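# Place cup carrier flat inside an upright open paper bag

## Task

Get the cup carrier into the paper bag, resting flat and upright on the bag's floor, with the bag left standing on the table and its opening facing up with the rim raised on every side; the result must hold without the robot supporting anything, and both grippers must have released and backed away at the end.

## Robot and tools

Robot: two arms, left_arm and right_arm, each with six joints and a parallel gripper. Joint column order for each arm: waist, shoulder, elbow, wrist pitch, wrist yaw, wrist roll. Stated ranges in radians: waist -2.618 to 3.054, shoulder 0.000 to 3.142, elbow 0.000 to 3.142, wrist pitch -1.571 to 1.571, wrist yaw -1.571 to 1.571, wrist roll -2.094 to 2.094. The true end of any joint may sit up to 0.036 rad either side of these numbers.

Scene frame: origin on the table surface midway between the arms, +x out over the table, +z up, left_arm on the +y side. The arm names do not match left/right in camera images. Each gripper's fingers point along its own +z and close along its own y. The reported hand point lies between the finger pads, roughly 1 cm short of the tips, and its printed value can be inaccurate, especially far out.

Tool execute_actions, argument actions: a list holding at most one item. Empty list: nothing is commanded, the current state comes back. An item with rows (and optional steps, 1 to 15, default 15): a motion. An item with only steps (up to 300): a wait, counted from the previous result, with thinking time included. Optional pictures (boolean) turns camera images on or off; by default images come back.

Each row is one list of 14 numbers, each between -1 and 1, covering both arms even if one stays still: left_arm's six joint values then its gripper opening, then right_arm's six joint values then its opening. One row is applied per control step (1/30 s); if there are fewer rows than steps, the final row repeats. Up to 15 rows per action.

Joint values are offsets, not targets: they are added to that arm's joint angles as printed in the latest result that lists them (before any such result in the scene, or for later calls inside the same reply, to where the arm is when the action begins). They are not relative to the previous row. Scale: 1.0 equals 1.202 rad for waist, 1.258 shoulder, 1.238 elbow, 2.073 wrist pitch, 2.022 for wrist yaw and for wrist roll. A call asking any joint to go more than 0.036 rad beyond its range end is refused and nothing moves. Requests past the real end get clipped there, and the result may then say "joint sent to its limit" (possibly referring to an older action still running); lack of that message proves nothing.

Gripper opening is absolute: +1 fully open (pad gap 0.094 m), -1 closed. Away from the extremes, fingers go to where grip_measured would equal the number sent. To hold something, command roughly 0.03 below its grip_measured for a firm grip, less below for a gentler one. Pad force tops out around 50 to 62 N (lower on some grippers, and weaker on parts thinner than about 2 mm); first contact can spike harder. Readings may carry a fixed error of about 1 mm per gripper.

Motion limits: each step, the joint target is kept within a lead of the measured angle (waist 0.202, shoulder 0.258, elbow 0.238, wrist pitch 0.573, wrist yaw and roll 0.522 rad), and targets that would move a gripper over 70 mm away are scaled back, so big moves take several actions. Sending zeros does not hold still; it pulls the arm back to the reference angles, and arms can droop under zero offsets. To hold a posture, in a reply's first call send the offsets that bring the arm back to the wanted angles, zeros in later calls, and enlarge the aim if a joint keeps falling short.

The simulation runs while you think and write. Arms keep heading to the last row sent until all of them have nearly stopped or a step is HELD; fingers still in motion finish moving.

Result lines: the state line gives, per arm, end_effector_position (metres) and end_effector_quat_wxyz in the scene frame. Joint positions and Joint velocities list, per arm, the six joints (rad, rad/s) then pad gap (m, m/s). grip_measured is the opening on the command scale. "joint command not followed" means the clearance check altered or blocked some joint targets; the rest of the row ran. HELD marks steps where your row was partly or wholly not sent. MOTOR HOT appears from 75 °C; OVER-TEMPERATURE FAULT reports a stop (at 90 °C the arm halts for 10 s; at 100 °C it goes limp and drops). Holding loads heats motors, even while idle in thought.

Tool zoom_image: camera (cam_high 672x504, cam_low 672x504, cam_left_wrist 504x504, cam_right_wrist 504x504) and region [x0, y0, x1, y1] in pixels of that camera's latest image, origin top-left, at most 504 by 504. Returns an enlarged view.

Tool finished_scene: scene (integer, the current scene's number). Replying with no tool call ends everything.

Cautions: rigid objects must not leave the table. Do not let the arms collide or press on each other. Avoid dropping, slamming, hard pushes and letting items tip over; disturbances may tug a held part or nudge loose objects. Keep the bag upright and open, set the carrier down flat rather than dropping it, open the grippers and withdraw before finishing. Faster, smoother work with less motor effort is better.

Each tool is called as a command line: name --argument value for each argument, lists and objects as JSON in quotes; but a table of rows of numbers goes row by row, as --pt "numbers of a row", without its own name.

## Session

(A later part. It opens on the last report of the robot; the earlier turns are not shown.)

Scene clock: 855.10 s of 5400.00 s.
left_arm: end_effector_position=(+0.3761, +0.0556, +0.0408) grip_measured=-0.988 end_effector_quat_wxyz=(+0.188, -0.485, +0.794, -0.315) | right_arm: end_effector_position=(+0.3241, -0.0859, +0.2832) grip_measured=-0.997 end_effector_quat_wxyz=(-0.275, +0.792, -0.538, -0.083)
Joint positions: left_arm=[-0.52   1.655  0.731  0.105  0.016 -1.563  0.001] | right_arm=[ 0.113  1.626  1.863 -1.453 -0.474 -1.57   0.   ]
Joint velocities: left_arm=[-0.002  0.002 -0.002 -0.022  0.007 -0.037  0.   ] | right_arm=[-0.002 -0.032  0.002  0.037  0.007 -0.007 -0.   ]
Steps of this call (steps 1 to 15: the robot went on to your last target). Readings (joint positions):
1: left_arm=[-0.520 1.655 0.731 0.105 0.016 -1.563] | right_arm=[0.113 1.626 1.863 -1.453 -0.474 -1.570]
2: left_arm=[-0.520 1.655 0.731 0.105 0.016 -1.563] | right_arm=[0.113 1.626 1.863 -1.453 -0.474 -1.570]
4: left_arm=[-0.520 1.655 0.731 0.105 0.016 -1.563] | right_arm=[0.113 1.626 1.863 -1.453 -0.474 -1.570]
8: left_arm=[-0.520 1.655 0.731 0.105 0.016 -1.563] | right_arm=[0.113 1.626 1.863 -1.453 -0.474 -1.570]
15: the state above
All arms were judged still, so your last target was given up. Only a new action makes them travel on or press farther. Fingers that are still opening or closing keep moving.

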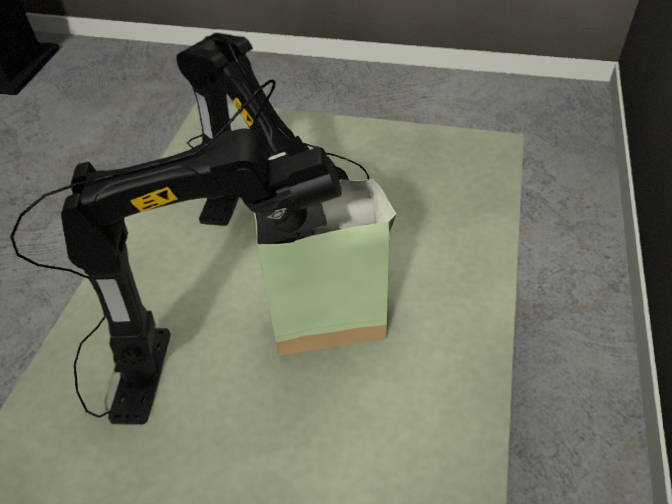

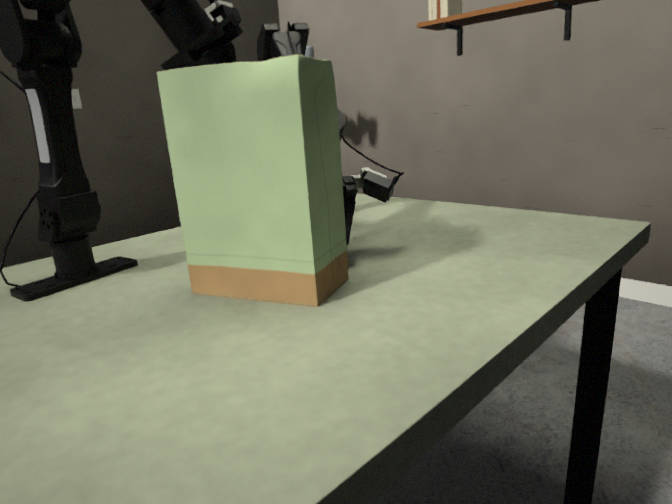

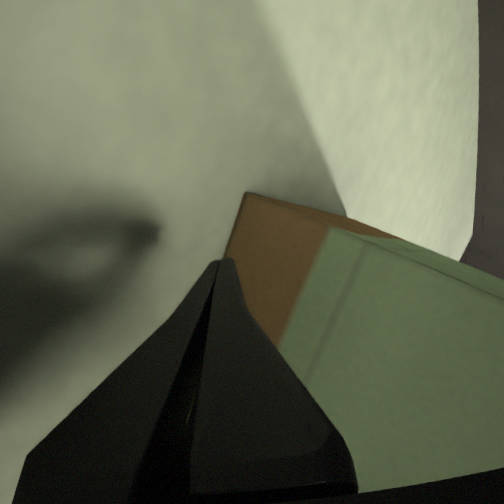

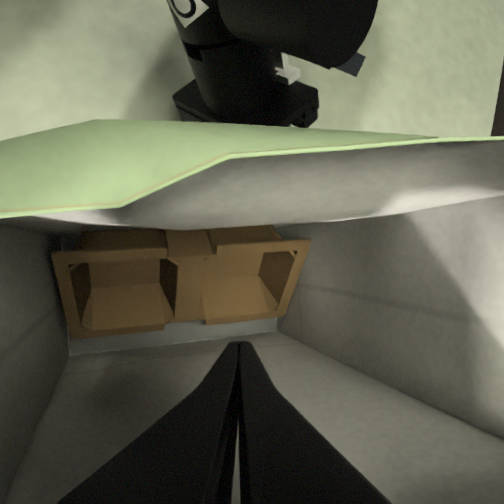

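execute_actions --actions '[{"rows":[[0.05,0,0,0,0,0,-1,0,0,0.05,0,0,0,-1],[0.1,0,0,0,0,0,-1,0,0,0.1,0,0,0,-1],[0.15,0,0,0,0,0,-1,0,-0.02,0.15,0,0,0,-1],[0.15,0,0,0,0,0,-1,0,-0.03,0.2,0,0,0,-1],[0.15,0,0,0,0,0,-1,0,-0.03,0.2,0,0,0,-1],[0.15,0,0,0,0,0,-1,0,-0.03,0.2,0,0,0,-1],[0.15,0,0,0,0,0,-1,0,-0.03,0.2,0,0,0,-1],[0.15,0,0,0,0,0,-1,0,-0.03,0.2,0,0,0,-1],[0.15,0,0,0,0,0,-1,-0.1,-0.03,0.2,0,0,0.2,-1],[0.15,0,0,0,0,0,-1,-0.2,-0.03,0.2,0,0,0.4,-1],[0.15,0,0,0,0,0,-1,-0.3,-0.03,0.2,0,0,0.6,-1],[0.15,0,0,0,0,0,-1,-0.45,-0.03,0.2,0,0,0.9,-1]]}]' --pictures false

execute_actions --actions '[{"steps":20}]' --pictures false

execute_actions --actions '[{"rows":[[0,0,0,0,0,0,-1,0,0.03,-0.2,0.1,-0.03,0,-1],[0,0,0,0,0,0,-1,0,0.06,-0.4,0.2,-0.06,0,-1],[0,0,0,0,0,0,-1,0,0.09,-0.6,0.3,-0.1,0,-1],[0,0,0,0,0,0,-1,0,0.12,-0.8,0.45,-0.145,0,-1],[0,0,0,0,0,0,-1,0,0.15,-0.91,0.53,-0.145,0,-1]]}]' --pictures false

execute_actions --actions '[{"steps":25}]'

Scene clock: 892.67 s of 5400.00 s.
left_arm: end_effector_position=(+0.4037, +0.1265, +0.0407) grip_measured=-0.988 end_effector_quat_wxyz=(+0.217, -0.557, +0.745, -0.296) | right_arm: end_effector_position=(+0.3781, -0.2212, +0.3710) grip_measured=-0.997 end_effector_quat_wxyz=(+0.377, -0.429, +0.820, +0.043)
Joint positions: left_arm=[-0.333  1.655  0.731  0.105  0.015 -1.563  0.001] | right_arm=[-0.3    1.591  2.1   -1.44  -0.479 -0.922  0.   ]
Joint velocities: left_arm=[-0.012 -0.022 -0.012 -0.051 -0.007 -0.007 -0.   ] | right_arm=[-2.034  0.085 -0.012 -0.081  0.125  2.733 -0.002]
Steps of this call (steps 1 to 90: nothing new was sent; then 34.07 s passed at rest; steps 91 to 105: all 15 steps of this action). Readings (joint positions):
91: left_arm=[-0.514 1.655 0.731 0.105 0.020 -1.563] | right_arm=[0.113 1.626 1.867 -1.454 -0.473 -1.570]
92: left_arm=[-0.495 1.655 0.731 0.105 0.028 -1.563] | right_arm=[0.113 1.630 1.885 -1.458 -0.471 -1.570]
94: left_arm=[-0.415 1.655 0.731 0.105 0.036 -1.563] | right_arm=[0.113 1.635 1.964 -1.459 -0.466 -1.570]
98: left_arm=[-0.325 1.655 0.731 0.105 0.014 -1.563] | right_arm=[0.113 1.600 2.088 -1.441 -0.466 -1.570]
105: the state above

Scene clock: 893.33 s of 5400.00 s.
left_arm: end_effector_position=(+0.4037, +0.1265, +0.0407) grip_measured=-0.988 end_effector_quat_wxyz=(+0.217, -0.557, +0.745, -0.296) | right_arm: end_effector_position=(+0.3812, -0.2732, +0.3688) grip_measured=-0.997 end_effector_quat_wxyz=(+0.309, +0.148, +0.916, +0.210)
Joint positions: left_arm=[-0.333  1.655  0.731  0.105  0.015 -1.563  0.001] | right_arm=[-0.437  1.594  2.1   -1.44  -0.46   0.217  0.   ]
Joint velocities: left_arm=[-0.017 -0.017  0.002  0.022  0.007  0.007  0.   ] | right_arm=[ 0.007 -0.002  0.007  0.022 -0.022  0.139  0.   ]
Steps of this call (steps 1 to 20: the robot went on to your last target). Readings (joint positions):
1: left_arm=[-0.333 1.655 0.731 0.105 0.015 -1.563] | right_arm=[-0.364 1.593 2.100 -1.440 -0.472 -0.823]
2: left_arm=[-0.333 1.655 0.731 0.105 0.015 -1.563] | right_arm=[-0.409 1.594 2.100 -1.440 -0.463 -0.723]
4: left_arm=[-0.333 1.655 0.731 0.105 0.015 -1.563] | right_arm=[-0.439 1.594 2.100 -1.440 -0.455 -0.525]
8: left_arm=[-0.333 1.655 0.731 0.105 0.015 -1.563] | right_arm=[-0.437 1.594 2.100 -1.440 -0.458 -0.136]
20: the state above

Scene clock: 893.83 s of 5400.00 s.
left_arm: end_effector_position=(+0.4037, +0.1265, +0.0407) grip_measured=-0.988 end_effector_quat_wxyz=(+0.217, -0.557, +0.745, -0.296) | right_arm: end_effector_position=(+0.4502, -0.2539, +0.0987) grip_measured=-0.997 end_effector_quat_wxyz=(+0.235, +0.133, +0.905, +0.330)
Joint positions: left_arm=[-0.333  1.655  0.731  0.105  0.015 -1.563  0.001] | right_arm=[-0.437  1.796  1.167 -0.449 -0.704  0.218  0.   ]
Joint velocities: left_arm=[-0.007 -0.012  0.012 -0.051 -0.081  0.066  0.001] | right_arm=[-0.017 -0.017 -2.508  0.784 -0.154 -0.051 -0.   ]
Steps of this call (steps 1 to 15: all 15 steps of this action). Readings (joint positions):
1: left_arm=[-0.333 1.655 0.731 0.105 0.015 -1.563] | right_arm=[-0.437 1.588 2.062 -1.404 -0.470 0.218]
2: left_arm=[-0.333 1.655 0.731 0.105 0.015 -1.563] | right_arm=[-0.437 1.580 2.010 -1.355 -0.486 0.218]
4: left_arm=[-0.333 1.655 0.731 0.105 0.015 -1.563] | right_arm=[-0.437 1.603 1.922 -1.240 -0.529 0.218]
8: left_arm=[-0.333 1.655 0.731 0.105 0.015 -1.563] | right_arm=[-0.437 1.704 1.737 -0.947 -0.617 0.218]
15: the state above

Scene clock: 894.67 s of 5400.00 s.
left_arm: end_effector_position=(+0.4037, +0.1265, +0.0407) grip_measured=-0.988 end_effector_quat_wxyz=(+0.217, -0.557, +0.745, -0.296) | right_arm: end_effector_position=(+0.4000, -0.2363, +0.0394) grip_measured=-0.997 end_effector_quat_wxyz=(+0.172, +0.155, +0.908, +0.351)
Joint positions: left_arm=[-0.333  1.655  0.731  0.105  0.015 -1.563  0.001] | right_arm=[-0.437  1.804  0.945 -0.357 -0.736  0.218  0.   ]
Joint velocities: left_arm=[-0.007  0.007  0.012 -0.037 -0.037  0.037 -0.001] | right_arm=[-0.012 -0.012  0.002  0.051 -0.081  0.022  0.   ]
Steps of this call (steps 1 to 25: the robot went on to your last target). Readings (joint positions):
1: left_arm=[-0.333 1.655 0.731 0.105 0.015 -1.563] | right_arm=[-0.437 1.796 1.087 -0.433 -0.708 0.218]
2: left_arm=[-0.333 1.655 0.731 0.105 0.015 -1.563] | right_arm=[-0.437 1.798 1.023 -0.430 -0.711 0.218]
4: left_arm=[-0.333 1.655 0.731 0.105 0.015 -1.563] | right_arm=[-0.437 1.807 0.954 -0.430 -0.714 0.218]
8: left_arm=[-0.333 1.655 0.731 0.105 0.015 -1.563] | right_arm=[-0.437 1.805 0.945 -0.396 -0.725 0.218]
25: the state above

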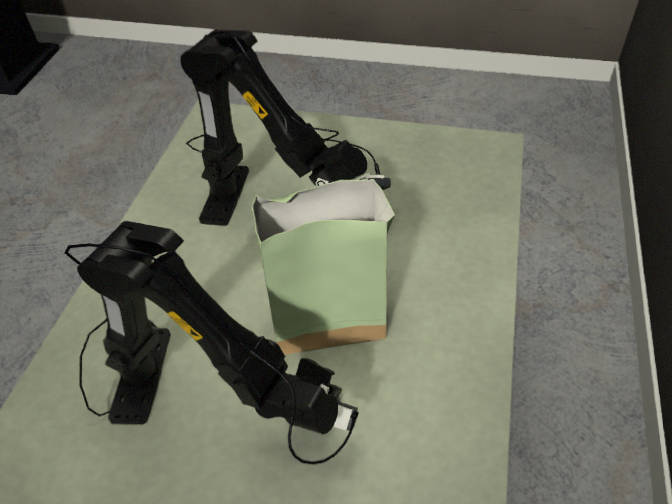

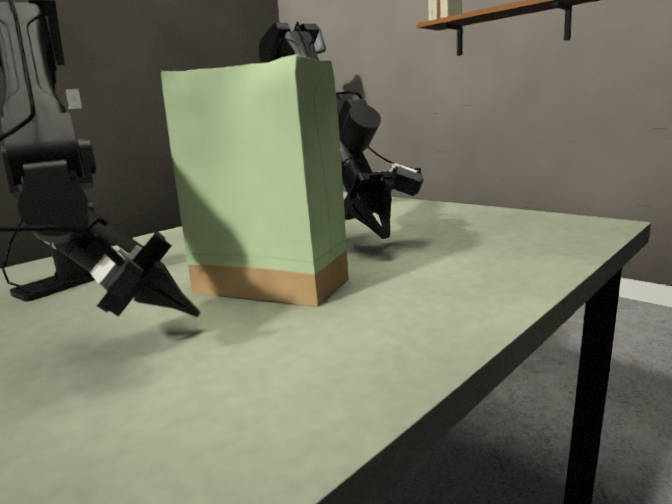

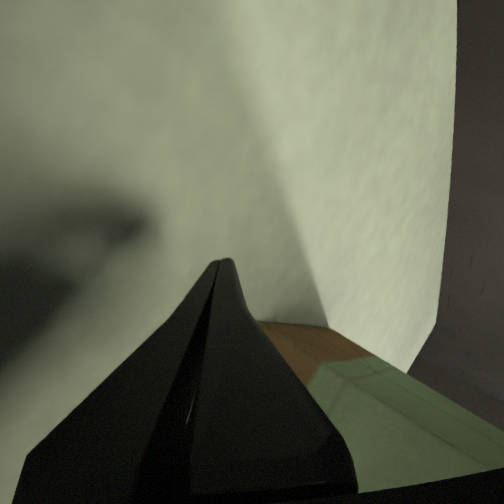

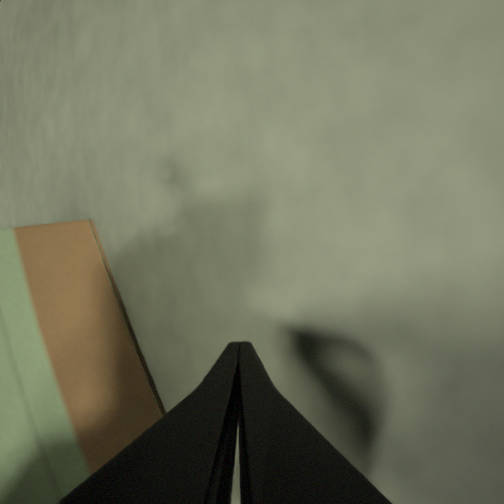

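execute_actions --actions '[{"rows":[[0,0,0,0,0,0,-1,0,0.035,0,0,0,0.5,-1]]}]' --pictures false

execute_actions --actions '[{"rows":[[0,0,0,0,0,0,-1,0.3,0,0,0,0,0,-1]],"steps":12}]' --pictures false

execute_actions --actions '[{"steps":10}]'

Scene clock: 902.97 s of 5400.00 s.
left_arm: end_effector_position=(+0.4037, +0.1265, +0.0407) grip_measured=-0.988 end_effector_quat_wxyz=(+0.217, -0.557, +0.745, -0.296) | right_arm: end_effector_position=(+0.3974, -0.2356, +0.0270) grip_measured=-0.997 end_effector_quat_wxyz=(-0.022, +0.558, +0.735, +0.384)
Joint positions: left_arm=[-0.333  1.655  0.731  0.105  0.015 -1.563  0.001] | right_arm=[-0.437  1.842  0.945 -0.354 -0.735  1.167  0.   ]
Joint velocities: left_arm=[ 0.007 -0.007 -0.002 -0.051  0.022 -0.037  0.001] | right_arm=[-0.002 -0.012  0.007  0.125 -0.007  0.403  0.001]
Steps of this call (steps 1 to 15: the robot went on to your last target; steps 16 to 90: nothing new was sent; then 4.80 s passed at rest; steps 91 to 105: all 15 steps of this action). Readings (joint positions):
91: left_arm=[-0.333 1.655 0.731 0.105 0.015 -1.563] | right_arm=[-0.437 1.807 0.945 -0.356 -0.736 0.299]
92: left_arm=[-0.333 1.655 0.731 0.105 0.015 -1.563] | right_arm=[-0.437 1.813 0.945 -0.354 -0.736 0.399]
94: left_arm=[-0.333 1.655 0.731 0.105 0.015 -1.563] | right_arm=[-0.437 1.829 0.945 -0.354 -0.736 0.598]
98: left_arm=[-0.333 1.655 0.731 0.105 0.015 -1.563] | right_arm=[-0.437 1.842 0.945 -0.354 -0.735 0.951]
105: the state above

Scene clock: 903.37 s of 5400.00 s.
left_arm: end_effector_position=(+0.4037, +0.1265, +0.0407) grip_measured=-0.988 end_effector_quat_wxyz=(+0.217, -0.557, +0.745, -0.296) | right_arm: end_effector_position=(+0.3633, -0.1008, +0.0276) grip_measured=-0.997 end_effector_quat_wxyz=(-0.091, +0.412, +0.825, +0.376)
Joint positions: left_arm=[-0.333  1.655  0.731  0.105  0.015 -1.563  0.001] | right_arm=[-0.063  1.842  0.945 -0.346 -0.737  1.17   0.   ]
Joint velocities: left_arm=[-0.002  0.007 -0.002  0.051  0.007 -0.037  0.001] | right_arm=[-0.12  -0.007  0.007  0.007 -0.007 -0.051  0.   ]
Steps of this call (steps 1 to 12: all 12 steps of this action). Readings (joint positions):
1: left_arm=[-0.333 1.655 0.731 0.105 0.015 -1.563] | right_arm=[-0.417 1.842 0.945 -0.354 -0.725 1.170]
2: left_arm=[-0.333 1.655 0.731 0.105 0.015 -1.563] | right_arm=[-0.373 1.842 0.945 -0.350 -0.717 1.170]
4: left_arm=[-0.333 1.655 0.731 0.105 0.015 -1.563] | right_arm=[-0.241 1.842 0.945 -0.348 -0.717 1.170]
8: left_arm=[-0.333 1.655 0.731 0.105 0.015 -1.563] | right_arm=[-0.056 1.842 0.945 -0.346 -0.734 1.170]
12: the state above

Scene clock: 903.70 s of 5400.00 s.
left_arm: end_effector_position=(+0.4037, +0.1265, +0.0407) grip_measured=-0.988 end_effector_quat_wxyz=(+0.217, -0.557, +0.745, -0.296) | right_arm: end_effector_position=(+0.3642, -0.1026, +0.0276) grip_measured=-0.997 end_effector_quat_wxyz=(-0.090, +0.414, +0.824, +0.376)
Joint positions: left_arm=[-0.333  1.655  0.731  0.105  0.015 -1.563  0.001] | right_arm=[-0.068  1.842  0.945 -0.346 -0.737  1.17   0.   ]
Joint velocities: left_arm=[-0.007 -0.017  0.007  0.007  0.066 -0.037 -0.001] | right_arm=[ 0.002 -0.002 -0.017 -0.007 -0.022 -0.007 -0.001]
Steps of this call (steps 1 to 10: the robot went on to your last target). Readings (joint positions):
1: left_arm=[-0.333 1.655 0.731 0.105 0.015 -1.563] | right_arm=[-0.066 1.842 0.945 -0.346 -0.737 1.170]
2: left_arm=[-0.333 1.655 0.731 0.105 0.015 -1.563] | right_arm=[-0.068 1.842 0.945 -0.346 -0.737 1.170]
4: left_arm=[-0.333 1.655 0.731 0.105 0.015 -1.563] | right_arm=[-0.068 1.842 0.945 -0.346 -0.737 1.170]
8: left_arm=[-0.333 1.655 0.731 0.105 0.015 -1.563] | right_arm=[-0.068 1.842 0.945 -0.346 -0.737 1.170]
10: the state above

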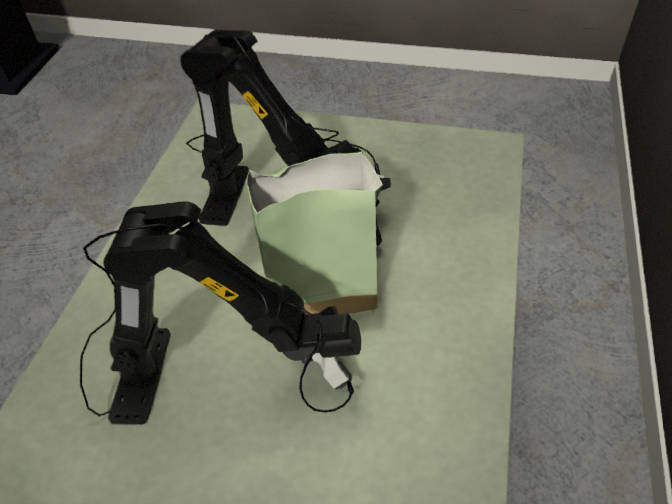

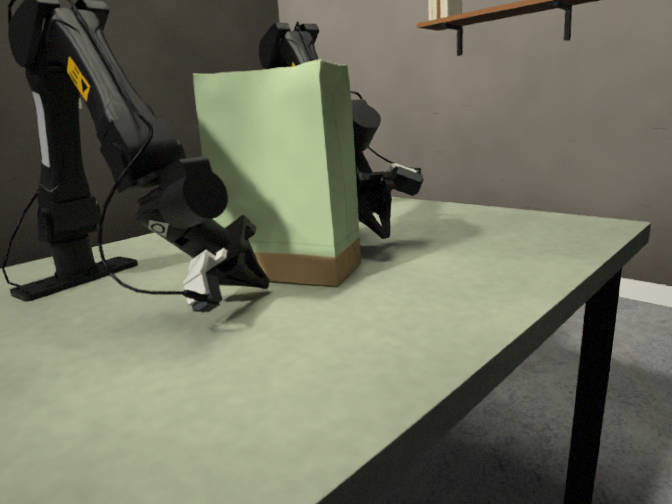

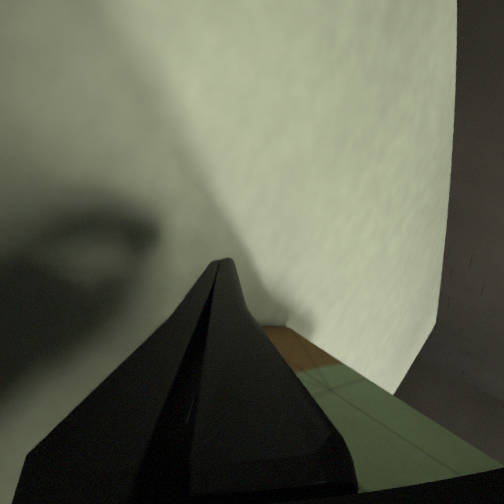

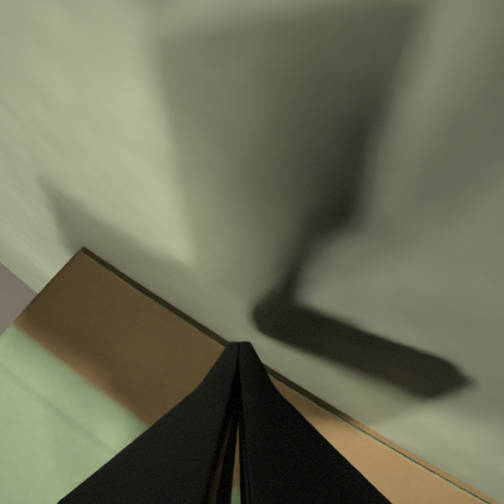

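execute_actions --actions '[{"rows":[[0.05,0,0,0,0,0,-1,-0.05,0,0,0,0,0,-1],[0.1,0,0,0,0,0,-1,-0.1,0,0,0,0,0,-1],[0.15,0,0,0,0,0,-1,-0.15,0,0,0,0,-0.2,-1],[0.2,0,0,0,0,0,-1,-0.2,-0.05,0.1,-0.05,0,-0.4,-1],[0.2,0,0,0,0,0,-1,-0.2,-0.1,0.3,-0.15,0,-0.6,-1],[0.2,0,0,0,0,0,-1,-0.2,-0.15,0.5,-0.3,0.05,-0.8,-1],[0.2,0,0,0,0,0,-1,-0.2,-0.2,0.7,-0.4,0.1,-1,-1],[0.2,0,0,0,0,0,-1,-0.2,-0.2,0.9,-0.52,0.13,-1,-1]]}]' --pictures false

execute_actions --actions '[{"steps":25}]' --pictures false

execute_actions --actions '[{"rows":[[0,0,0,0,0,0,-1,0,0,0,0,0,-0.35,-1]],"steps":10}]' --pictures false

execute_actions --actions '[{"rows":[[0,0,0,0,0,0,-1,0.1,0,0,0,0,0,-1],[0,0,0,0,0,0,-1,0.2,0,0,0,0,0,-1],[0,0,0,0,0,0,-1,0.3,0,0,0,0,0,-1],[0,0,0,0,0,0,-1,0.4,0,0,0,0,0,-1],[0,0,0,0,0,0,-1,0.49,0,0,0,0,0,-1]]}]' --pictures false

execute_actions --actions '[{"steps":10}]'

Scene clock: 924.90 s of 5400.00 s.
left_arm: end_effector_position=(+0.4191, +0.2256, +0.0408) grip_measured=-0.988 end_effector_quat_wxyz=(+0.253, -0.644, +0.671, -0.267) | right_arm: end_effector_position=(+0.3949, -0.2167, +0.2141) grip_measured=-0.997 end_effector_quat_wxyz=(+0.162, +0.117, +0.943, +0.265)
Joint positions: left_arm=[-0.087  1.655  0.731  0.106  0.014 -1.563  0.001] | right_arm=[-0.304  1.623  1.547 -1.131 -0.529  0.222  0.   ]
Joint velocities: left_arm=[ 0.007 -0.007  0.017 -0.081  0.037  0.022  0.   ] | right_arm=[ 0.007 -0.076  2.244 -1.897  0.271 -2.718  0.   ]
From where the robot then was, a joint's target lay farther than a number of 1.0 reaches, so one or more steps of this call were cut to that.
Steps of this call (steps 1 to 15: the robot went on to your last target; steps 16 to 90: nothing new was sent; then 17.70 s passed at rest; steps 91 to 105: all 15 steps of this action). Readings (joint positions):
91: left_arm=[-0.327 1.655 0.731 0.105 0.020 -1.563] | right_arm=[-0.073 1.842 0.945 -0.346 -0.738 1.170]
92: left_arm=[-0.308 1.655 0.731 0.105 0.028 -1.563] | right_arm=[-0.090 1.842 0.945 -0.346 -0.740 1.170]
94: left_arm=[-0.222 1.655 0.731 0.105 0.039 -1.563] | right_arm=[-0.168 1.841 0.956 -0.363 -0.743 1.028]
98: left_arm=[-0.076 1.655 0.731 0.106 0.012 -1.563] | right_arm=[-0.289 1.767 1.105 -0.604 -0.662 0.774]
105: the state above

Scene clock: 925.73 s of 5400.00 s.
left_arm: end_effector_position=(+0.4191, +0.2256, +0.0408) grip_measured=-0.988 end_effector_quat_wxyz=(+0.253, -0.644, +0.671, -0.267) | right_arm: end_effector_position=(+0.3825, -0.2235, +0.3653) grip_measured=-0.997 end_effector_quat_wxyz=(+0.376, -0.392, +0.838, +0.056)
Joint positions: left_arm=[-0.087  1.655  0.731  0.106  0.014 -1.563  0.001] | right_arm=[-0.304  1.582  2.058 -1.402 -0.475 -0.837  0.   ]
Joint velocities: left_arm=[ 0.012 -0.002  0.002  0.066  0.051  0.022  0.001] | right_arm=[-0.027  0.002 -0.022 -0.051 -0.037 -0.066 -0.001]
Steps of this call (steps 1 to 25: the robot went on to your last target). Readings (joint positions):
1: left_arm=[-0.087 1.655 0.731 0.106 0.014 -1.563] | right_arm=[-0.304 1.620 1.626 -1.188 -0.518 0.123]
2: left_arm=[-0.087 1.655 0.731 0.106 0.014 -1.563] | right_arm=[-0.304 1.620 1.706 -1.233 -0.510 0.025]
4: left_arm=[-0.087 1.655 0.731 0.106 0.014 -1.563] | right_arm=[-0.304 1.620 1.867 -1.292 -0.497 -0.171]
8: left_arm=[-0.087 1.655 0.731 0.106 0.014 -1.563] | right_arm=[-0.304 1.586 2.046 -1.326 -0.490 -0.538]
25: the state above

Scene clock: 926.07 s of 5400.00 s.
left_arm: end_effector_position=(+0.4191, +0.2256, +0.0408) grip_measured=-0.988 end_effector_quat_wxyz=(+0.253, -0.644, +0.671, -0.267) | right_arm: end_effector_position=(+0.3825, -0.2236, +0.3653) grip_measured=-0.997 end_effector_quat_wxyz=(+0.375, -0.627, +0.680, -0.061)
Joint positions: left_arm=[-0.087  1.655  0.731  0.106  0.014 -1.563  0.001] | right_arm=[-0.304  1.582  2.058 -1.402 -0.475 -1.451  0.   ]
Joint velocities: left_arm=[ 0.012 -0.002  0.007  0.037 -0.037 -0.022 -0.   ] | right_arm=[-0.002  0.012 -0.012 -0.007  0.066 -0.696 -0.   ]
Steps of this call (steps 1 to 10: all 10 steps of this action). Readings (joint positions):
1: left_arm=[-0.087 1.655 0.731 0.106 0.014 -1.563] | right_arm=[-0.304 1.582 2.058 -1.402 -0.475 -0.918]
2: left_arm=[-0.087 1.655 0.731 0.106 0.014 -1.563] | right_arm=[-0.304 1.582 2.058 -1.402 -0.475 -1.018]
4: left_arm=[-0.087 1.655 0.731 0.106 0.014 -1.563] | right_arm=[-0.304 1.582 2.058 -1.402 -0.475 -1.202]
8: left_arm=[-0.087 1.655 0.731 0.106 0.014 -1.563] | right_arm=[-0.304 1.582 2.058 -1.402 -0.475 -1.402]
10: the state above

Scene clock: 926.57 s of 5400.00 s.
left_arm: end_effector_position=(+0.4191, +0.2256, +0.0408) grip_measured=-0.988 end_effector_quat_wxyz=(+0.253, -0.644, +0.671, -0.267) | right_arm: end_effector_position=(+0.3002, -0.0276, +0.3658) grip_measured=-0.997 end_effector_quat_wxyz=(-0.379, +0.800, -0.463, -0.050)
Joint positions: left_arm=[-0.087  1.655  0.731  0.106  0.014 -1.563  0.001] | right_arm=[ 0.295  1.584  2.058 -1.394 -0.475 -1.455  0.   ]
Joint velocities: left_arm=[-0.007 -0.002  0.007 -0.007 -0.022  0.051 -0.   ] | right_arm=[-0.012 -0.002 -0.027  0.066  0.037  0.037  0.   ]
Steps of this call (steps 1 to 15: all 15 steps of this action). Readings (joint positions):
1: left_arm=[-0.087 1.655 0.731 0.106 0.014 -1.563] | right_arm=[-0.289 1.582 2.058 -1.401 -0.467 -1.455]
2: left_arm=[-0.087 1.655 0.731 0.106 0.014 -1.563] | right_arm=[-0.248 1.582 2.058 -1.400 -0.456 -1.455]
4: left_arm=[-0.087 1.655 0.731 0.106 0.014 -1.563] | right_arm=[-0.114 1.583 2.058 -1.397 -0.453 -1.455]
8: left_arm=[-0.087 1.655 0.731 0.106 0.014 -1.563] | right_arm=[0.180 1.584 2.058 -1.394 -0.458 -1.455]
15: the state above

Scene clock: 926.90 s of 5400.00 s.
left_arm: end_effector_position=(+0.4191, +0.2256, +0.0408) grip_measured=-0.988 end_effector_quat_wxyz=(+0.253, -0.644, +0.671, -0.267) | right_arm: end_effector_position=(+0.3003, -0.0277, +0.3658) grip_measured=-0.997 end_effector_quat_wxyz=(-0.379, +0.800, -0.463, -0.050)
Joint positions: left_arm=[-0.087  1.655  0.731  0.106  0.014 -1.563  0.001] | right_arm=[ 0.295  1.584  2.058 -1.394 -0.475 -1.455  0.   ]
Joint velocities: left_arm=[-0.002 -0.017  0.012 -0.007 -0.037 -0.037 -0.   ] | right_arm=[-0.002  0.007 -0.012 -0.066  0.007  0.051 -0.   ]
Steps of this call (steps 1 to 10: the robot went on to your last target). Readings (joint positions):
1: left_arm=[-0.087 1.655 0.731 0.106 0.014 -1.563] | right_arm=[0.295 1.584 2.058 -1.394 -0.475 -1.455]
2: left_arm=[-0.087 1.655 0.731 0.106 0.014 -1.563] | right_arm=[0.295 1.584 2.058 -1.394 -0.475 -1.455]
4: left_arm=[-0.087 1.655 0.731 0.106 0.014 -1.563] | right_arm=[0.295 1.584 2.058 -1.394 -0.475 -1.455]
8: left_arm=[-0.087 1.655 0.731 0.106 0.014 -1.563] | right_arm=[0.295 1.584 2.058 -1.394 -0.475 -1.455]
10: the state above

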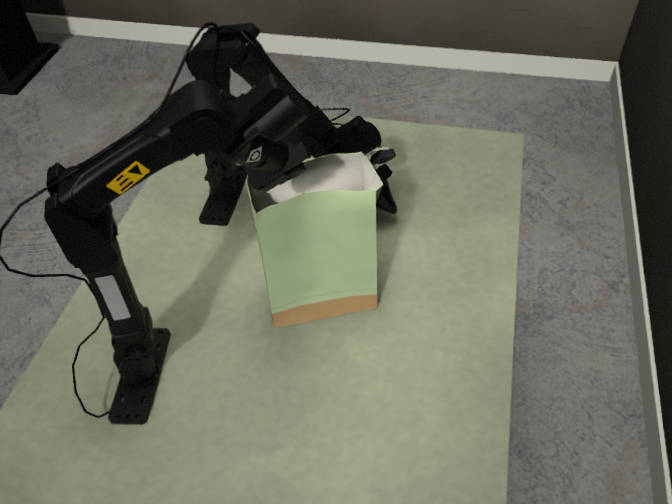

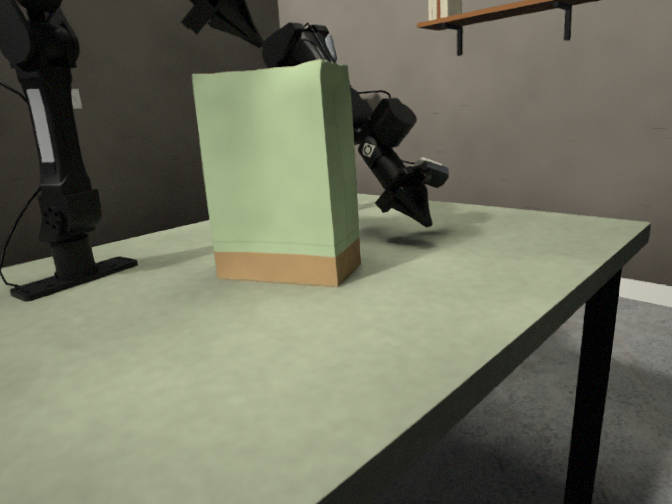

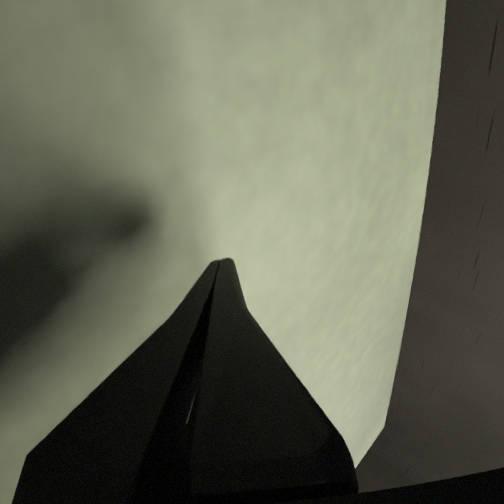

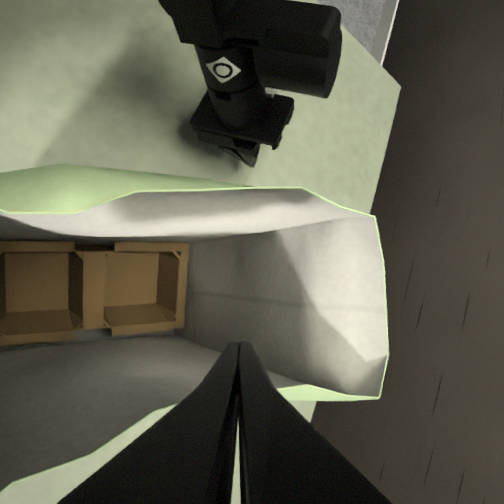

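execute_actions --actions '[{"rows":[[0,0,0,0,0,0,-1,0,0,0,-0.04,0,-0.05,-1],[0,0,0,0,0,0,-1,0,0,-0.03,-0.04,0,-0.05,-1],[0,0,0,0,0,0,-1,0,0,-0.06,-0.04,0,-0.05,-1],[0,0,0,0,0,0,-1,0,0,-0.09,-0.04,0,-0.05,-1],[0,0,0,0,0,0,-1,0,0,-0.12,-0.04,0,-0.05,-1],[0,0,0,0,0,0,-1,0,0,-0.15,-0.04,0,-0.05,-1],[0,0,0,0,0,0,-1,0,0,-0.18,-0.04,0,-0.05,-1],[0,0,0,0,0,0,-1,0,0,-0.2,-0.04,0,-0.05,-1]]}]' --pictures false

execute_actions --actions '[{"steps":15}]'

Scene clock: 935.60 s of 5400.00 s.
left_arm: end_effector_position=(+0.4191, +0.2256, +0.0408) grip_measured=-0.988 end_effector_quat_wxyz=(+0.253, -0.644, +0.671, -0.267) | right_arm: end_effector_position=(+0.2784, -0.0397, +0.2791) grip_measured=-0.997 end_effector_quat_wxyz=(-0.259, +0.833, -0.476, -0.114)
Joint positions: left_arm=[-0.087  1.655  0.731  0.106  0.014 -1.563  0.001] | right_arm=[ 0.295  1.592  1.814 -1.453 -0.471 -1.546  0.   ]
Joint velocities: left_arm=[-0.002 -0.012  0.007 -0.037 -0.022  0.037 -0.001] | right_arm=[ 0.002 -0.002 -0.007 -0.037  0.022  0.066  0.   ]
Steps of this call (steps 1 to 15: the robot went on to your last target; steps 16 to 90: nothing new was sent; then 5.20 s passed at rest; steps 91 to 105: all 15 steps of this action). Readings (joint positions):
91: left_arm=[-0.087 1.655 0.731 0.106 0.014 -1.563] | right_arm=[0.295 1.584 2.058 -1.399 -0.475 -1.470]
92: left_arm=[-0.087 1.655 0.731 0.106 0.014 -1.563] | right_arm=[0.295 1.584 2.055 -1.408 -0.475 -1.486]
94: left_arm=[-0.087 1.655 0.731 0.106 0.014 -1.563] | right_arm=[0.295 1.582 2.025 -1.417 -0.475 -1.509]
98: left_arm=[-0.087 1.655 0.731 0.106 0.014 -1.563] | right_arm=[0.295 1.581 1.882 -1.430 -0.474 -1.533]
105: the state above

Scene clock: 936.10 s of 5400.00 s.
left_arm: end_effector_position=(+0.4191, +0.2256, +0.0408) grip_measured=-0.988 end_effector_quat_wxyz=(+0.253, -0.644, +0.671, -0.267) | right_arm: end_effector_position=(+0.2784, -0.0397, +0.2791) grip_measured=-0.997 end_effector_quat_wxyz=(-0.259, +0.833, -0.475, -0.113)
Joint positions: left_arm=[-0.087  1.655  0.731  0.106  0.014 -1.563  0.001] | right_arm=[ 0.295  1.592  1.814 -1.453 -0.471 -1.549  0.   ]
Joint velocities: left_arm=[-0.027 -0.002  0.017  0.051  0.037 -0.022 -0.   ] | right_arm=[ 0.007  0.002 -0.022  0.037 -0.081 -0.007 -0.001]
Steps of this call (steps 1 to 15: the robot went on to your last target). Readings (joint positions):
1: left_arm=[-0.087 1.655 0.731 0.106 0.014 -1.563] | right_arm=[0.295 1.592 1.814 -1.453 -0.471 -1.546]
2: left_arm=[-0.087 1.655 0.731 0.106 0.014 -1.563] | right_arm=[0.295 1.592 1.814 -1.453 -0.471 -1.547]
4: left_arm=[-0.087 1.655 0.731 0.106 0.014 -1.563] | right_arm=[0.295 1.592 1.814 -1.453 -0.471 -1.547]
8: left_arm=[-0.087 1.655 0.731 0.106 0.014 -1.563] | right_arm=[0.295 1.592 1.814 -1.453 -0.471 -1.548]
15: the state above
All arms were judged still, so your last target was given up. Only a new action makes them travel on or press farther. Fingers that are still opening or closing keep moving.

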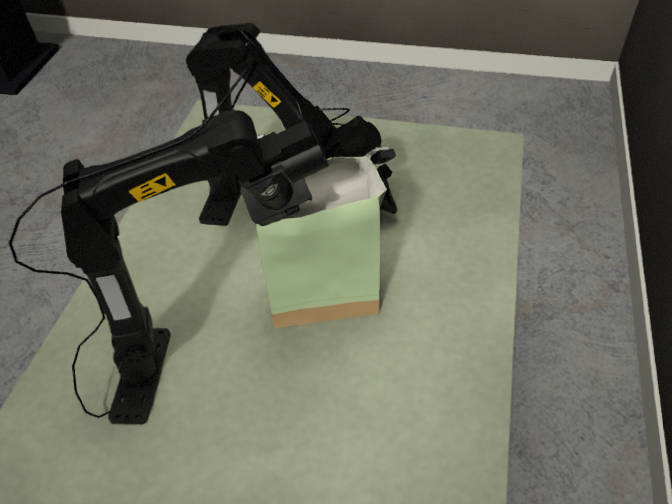

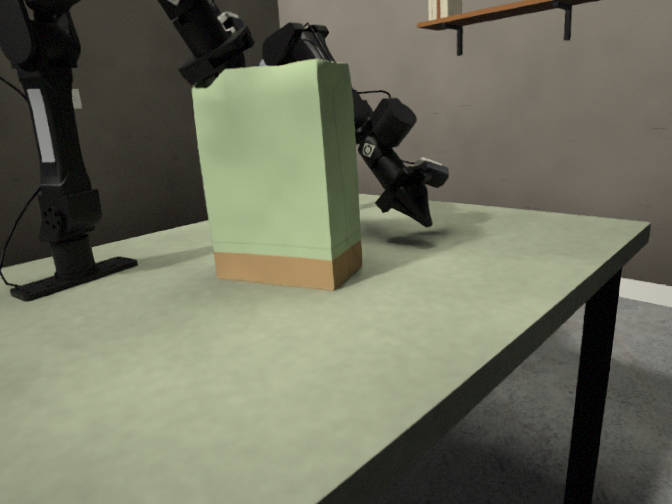

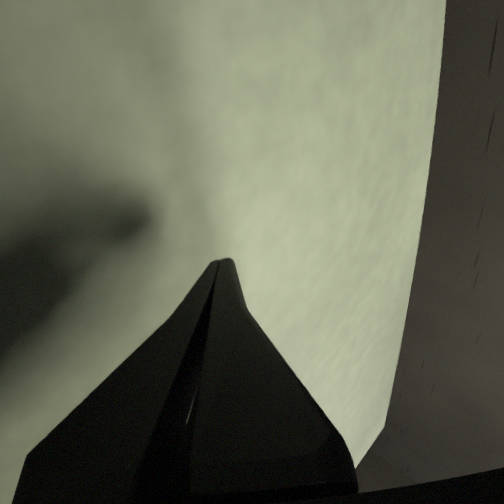

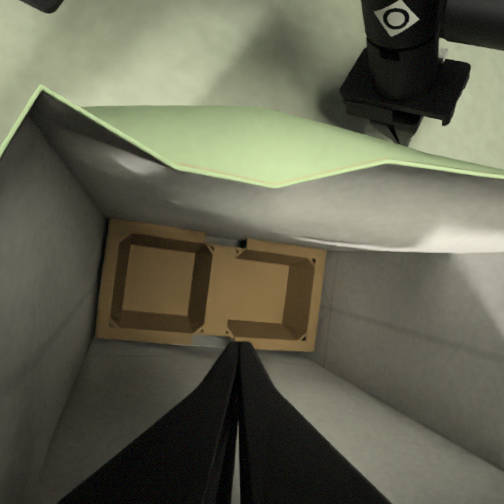

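execute_actions --actions '[{"rows":[[0,0,0,0,0,0,-1,0,0,0.03,0,0,0,-1],[0,0,0,0,0,0,-1,0,0,0.06,0,0,0,-1],[0,0,0,0,0,0,-1,0,0,0.09,0,0,0,-1],[0,0,0,0,0,0,-1,0,0,0.12,0,0,0,-1],[0,0,0,0,0,0,-1,0,0,0.15,0,0,0,-1],[0,0,0,0,0,0,-1,0,0,0.18,0,0,0,-1],[0,0,0,0,0,0,-1,0,0,0.2,0,0,0,-1]]}]' --pictures false

execute_actions --actions '[{"steps":15}]'

zoom_image --camera "cam_high" --region '[220,110,420,260]'

Scene clock: 943.57 s of 5400.00 s.
left_arm: end_effector_position=(+0.4191, +0.2256, +0.0408) grip_measured=-0.988 end_effector_quat_wxyz=(+0.253, -0.644, +0.671, -0.267) | right_arm: end_effector_position=(+0.2941, -0.0325, +0.3525) grip_measured=-0.997 end_effector_quat_wxyz=(-0.353, +0.825, -0.438, -0.047)
Joint positions: left_arm=[-0.087  1.655  0.731  0.106  0.014 -1.563  0.001] | right_arm=[ 0.295  1.592  2.048 -1.446 -0.466 -1.549  0.   ]
Joint velocities: left_arm=[ 0.002  0.002  0.012  0.037 -0.022  0.007 -0.001] | right_arm=[-0.007 -0.002  0.002 -0.037 -0.007  0.022 -0.002]
Steps of this call (steps 1 to 90: nothing new was sent; then 3.97 s passed at rest; steps 91 to 105: all 15 steps of this action). Readings (joint positions):
91: left_arm=[-0.087 1.655 0.731 0.106 0.014 -1.563] | right_arm=[0.295 1.592 1.814 -1.454 -0.471 -1.549]
92: left_arm=[-0.087 1.655 0.731 0.106 0.014 -1.563] | right_arm=[0.295 1.593 1.821 -1.455 -0.469 -1.549]
94: left_arm=[-0.087 1.655 0.731 0.106 0.014 -1.563] | right_arm=[0.295 1.599 1.866 -1.457 -0.467 -1.549]
98: left_arm=[-0.087 1.655 0.731 0.106 0.014 -1.563] | right_arm=[0.295 1.601 2.008 -1.452 -0.466 -1.549]
105: the state above

Scene clock: 944.07 s of 5400.00 s.
left_arm: end_effector_position=(+0.4191, +0.2256, +0.0408) grip_measured=-0.988 end_effector_quat_wxyz=(+0.253, -0.644, +0.671, -0.267) | right_arm: end_effector_position=(+0.2941, -0.0325, +0.3525) grip_measured=-0.997 end_effector_quat_wxyz=(-0.353, +0.825, -0.438, -0.047)
Joint positions: left_arm=[-0.087  1.655  0.731  0.106  0.014 -1.563  0.001] | right_arm=[ 0.295  1.592  2.048 -1.446 -0.466 -1.549  0.   ]
Joint velocities: left_arm=[ 0.002  0.002 -0.012  0.037  0.007  0.037 -0.   ] | right_arm=[-0.017 -0.007  0.012  0.007 -0.007  0.095 -0.001]
Steps of this call (steps 1 to 15: the robot went on to your last target). Readings (joint positions):
1: left_arm=[-0.087 1.655 0.731 0.106 0.014 -1.563] | right_arm=[0.295 1.592 2.048 -1.446 -0.466 -1.549]
2: left_arm=[-0.087 1.655 0.731 0.106 0.014 -1.563] | right_arm=[0.295 1.592 2.048 -1.446 -0.466 -1.549]
4: left_arm=[-0.087 1.655 0.731 0.106 0.014 -1.563] | right_arm=[0.295 1.592 2.048 -1.446 -0.466 -1.549]
8: left_arm=[-0.087 1.655 0.731 0.106 0.014 -1.563] | right_arm=[0.295 1.592 2.048 -1.446 -0.466 -1.549]
15: the state above
All arms were judged still, so your last target was given up. Only a new action makes them travel on or press farther. Fingers that are still opening or closing keep moving.

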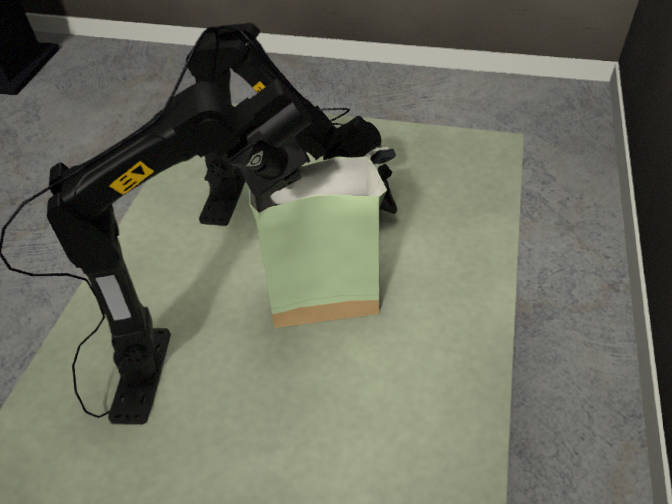

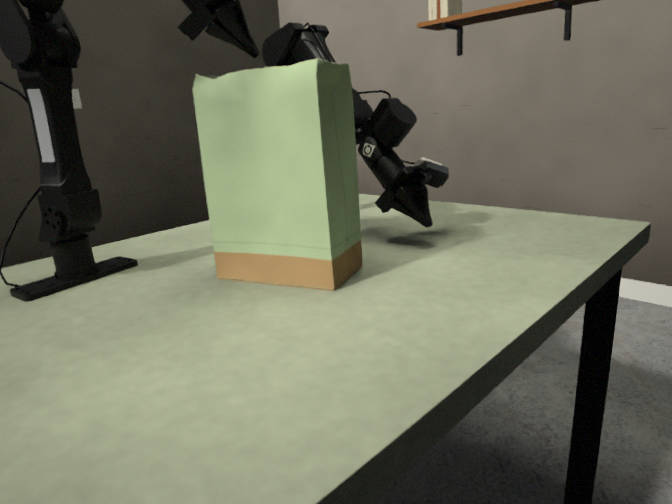

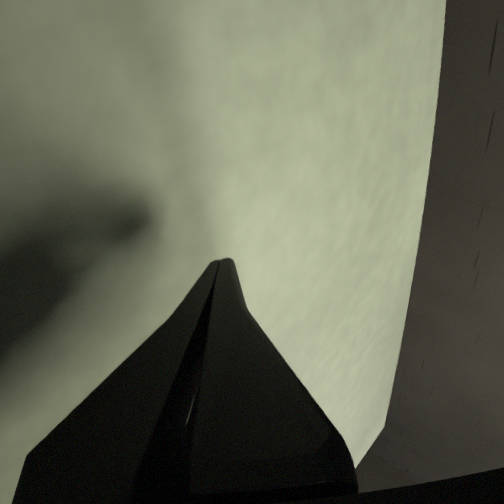

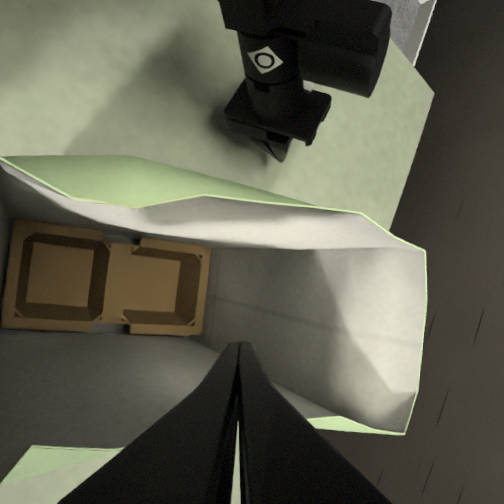

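Region (220, 110, 420, 260) of cam_high's 672x504 image, scaled by 2.520, with more detail than that image has; it fills the top 378 rows of this view, and the rest is white.

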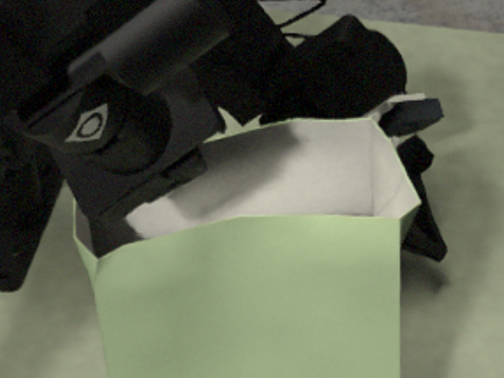

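execute_actions --actions '[{"rows":[[0.2,-0.1,0,0,0,0,-1,-0.1,0,0,0,0,0,-1],[0.3,-0.15,0,0,0,0,-1,-0.3,0,0,0,0,0,-1],[0.3,-0.15,0,0,0,0,-1,-0.5,0,0,0,0,0,-1],[0.3,-0.15,0,0,0,0,-1,-0.7,0,0,0,0,0,-1],[0.3,-0.15,0,0,0,0,-1,-0.85,0,0,0,0,0,-1]]}]' --pictures false

execute_actions --actions '[{"steps":15}]'

zoom_image --camera "cam_high" --region '[230,130,400,250]'

zoom_image --camera "cam_low" --region '[180,40,370,130]'

Scene clock: 953.67 s of 5400.00 s.
left_arm: end_effector_position=(+0.4030, +0.3755, +0.1103) grip_measured=-0.988 end_effector_quat_wxyz=(-0.366, +0.726, -0.521, +0.262) | right_arm: end_effector_position=(+0.3664, -0.3622, +0.3531) grip_measured=-0.997 end_effector_quat_wxyz=(+0.331, -0.520, +0.776, -0.133)
Joint positions: left_arm=[ 0.28   1.475  0.726  0.111  0.01  -1.563  0.001] | right_arm=[-0.688  1.592  2.048 -1.434 -0.453 -1.549  0.   ]
Joint velocities: left_arm=[-0.017  0.002 -0.002 -0.037 -0.007  0.095 -0.   ] | right_arm=[-1.37   0.012  0.002 -0.037  0.227  0.066 -0.001]
Steps of this call (steps 1 to 90: nothing new was sent; then 6.10 s passed at rest; steps 91 to 105: all 15 steps of this action). Readings (joint positions):
91: left_arm=[-0.068 1.647 0.731 0.103 0.029 -1.563] | right_arm=[0.281 1.592 2.048 -1.446 -0.471 -1.549]
92: left_arm=[-0.031 1.627 0.728 0.095 0.038 -1.563] | right_arm=[0.240 1.592 2.048 -1.446 -0.479 -1.549]
94: left_arm=[0.076 1.570 0.726 0.091 0.038 -1.563] | right_arm=[0.105 1.592 2.048 -1.444 -0.478 -1.549]
98: left_arm=[0.275 1.483 0.726 0.112 0.014 -1.563] | right_arm=[-0.192 1.592 2.048 -1.438 -0.469 -1.549]
105: the state above

Scene clock: 954.17 s of 5400.00 s.
left_arm: end_effector_position=(+0.4031, +0.3753, +0.1103) grip_measured=-0.988 end_effector_quat_wxyz=(-0.365, +0.726, -0.521, +0.262) | right_arm: end_effector_position=(+0.3609, -0.3796, +0.3527) grip_measured=-0.997 end_effector_quat_wxyz=(+0.325, -0.501, +0.789, -0.142)
Joint positions: left_arm=[ 0.28   1.475  0.726  0.111  0.011 -1.563  0.001] | right_arm=[-0.736  1.592  2.048 -1.434 -0.448 -1.549  0.   ]
Joint velocities: left_arm=[-0.012  0.007  0.007 -0.007 -0.081  0.037 -0.   ] | right_arm=[ 0.002 -0.012 -0.002  0.022  0.007 -0.051 -0.   ]
Steps of this call (steps 1 to 15: the robot went on to your last target). Readings (joint positions):
1: left_arm=[0.280 1.475 0.726 0.111 0.011 -1.563] | right_arm=[-0.722 1.592 2.048 -1.434 -0.447 -1.549]
2: left_arm=[0.280 1.475 0.726 0.111 0.011 -1.563] | right_arm=[-0.737 1.592 2.048 -1.434 -0.444 -1.549]
4: left_arm=[0.280 1.475 0.726 0.111 0.011 -1.563] | right_arm=[-0.737 1.592 2.048 -1.434 -0.445 -1.549]
8: left_arm=[0.280 1.475 0.726 0.111 0.011 -1.563] | right_arm=[-0.736 1.592 2.048 -1.434 -0.447 -1.549]
15: the state above

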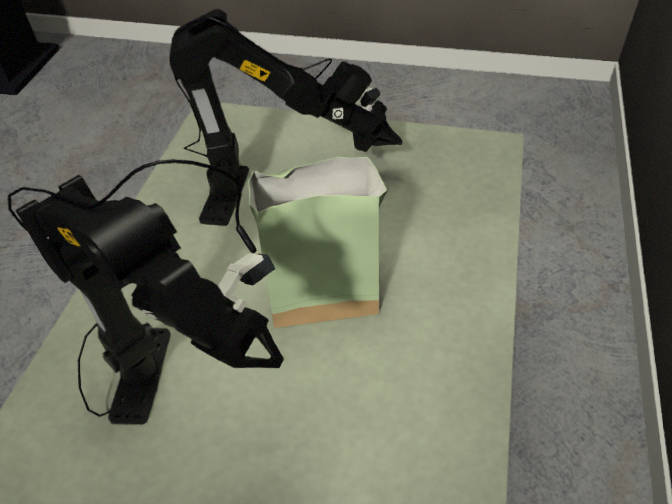

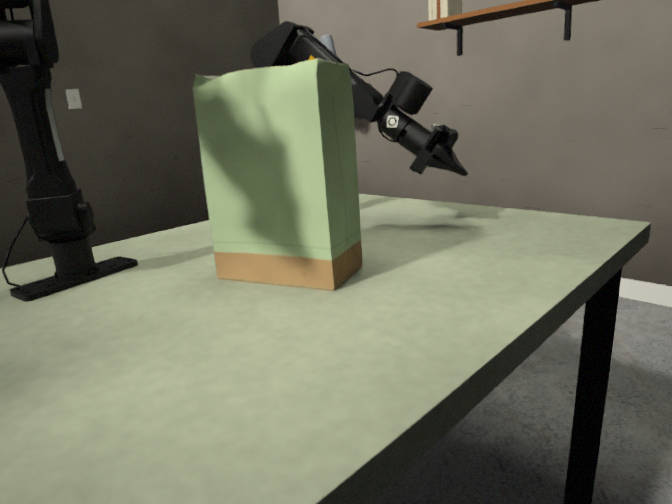

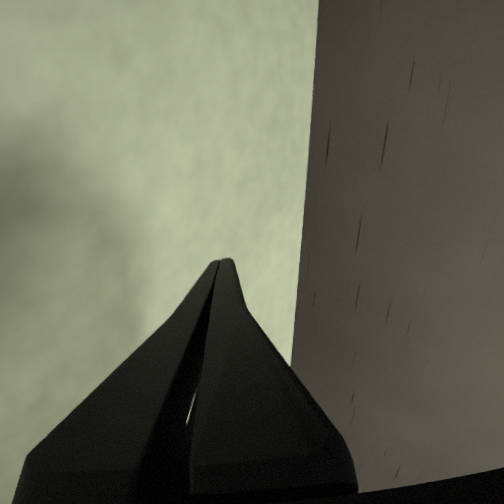

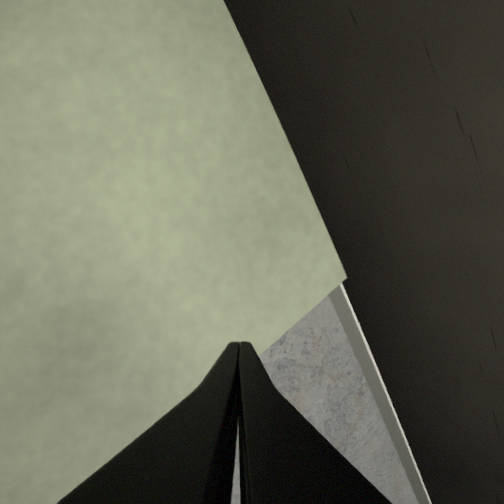

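Region (230, 130, 400, 250) of cam_high's 672x504 image, scaled by 2.965, with more detail than that image has; it fills the top 356 rows of this view, and the rest is white.

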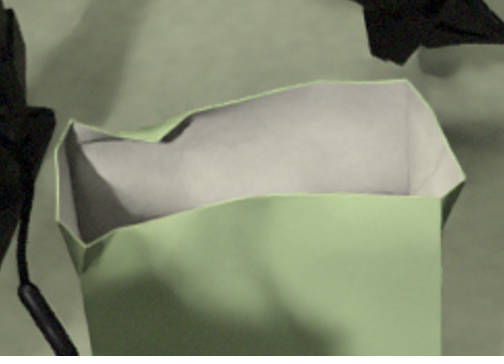

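Region (180, 40, 370, 130) of cam_low's 672x504 image, scaled by 2.653, with more detail than that image has; it fills the top 239 rows of this view, and the rest is white.

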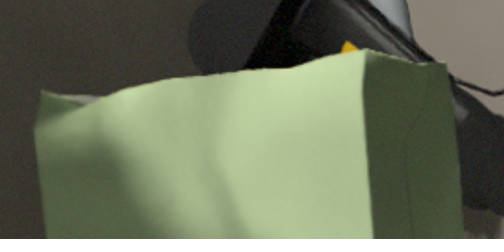

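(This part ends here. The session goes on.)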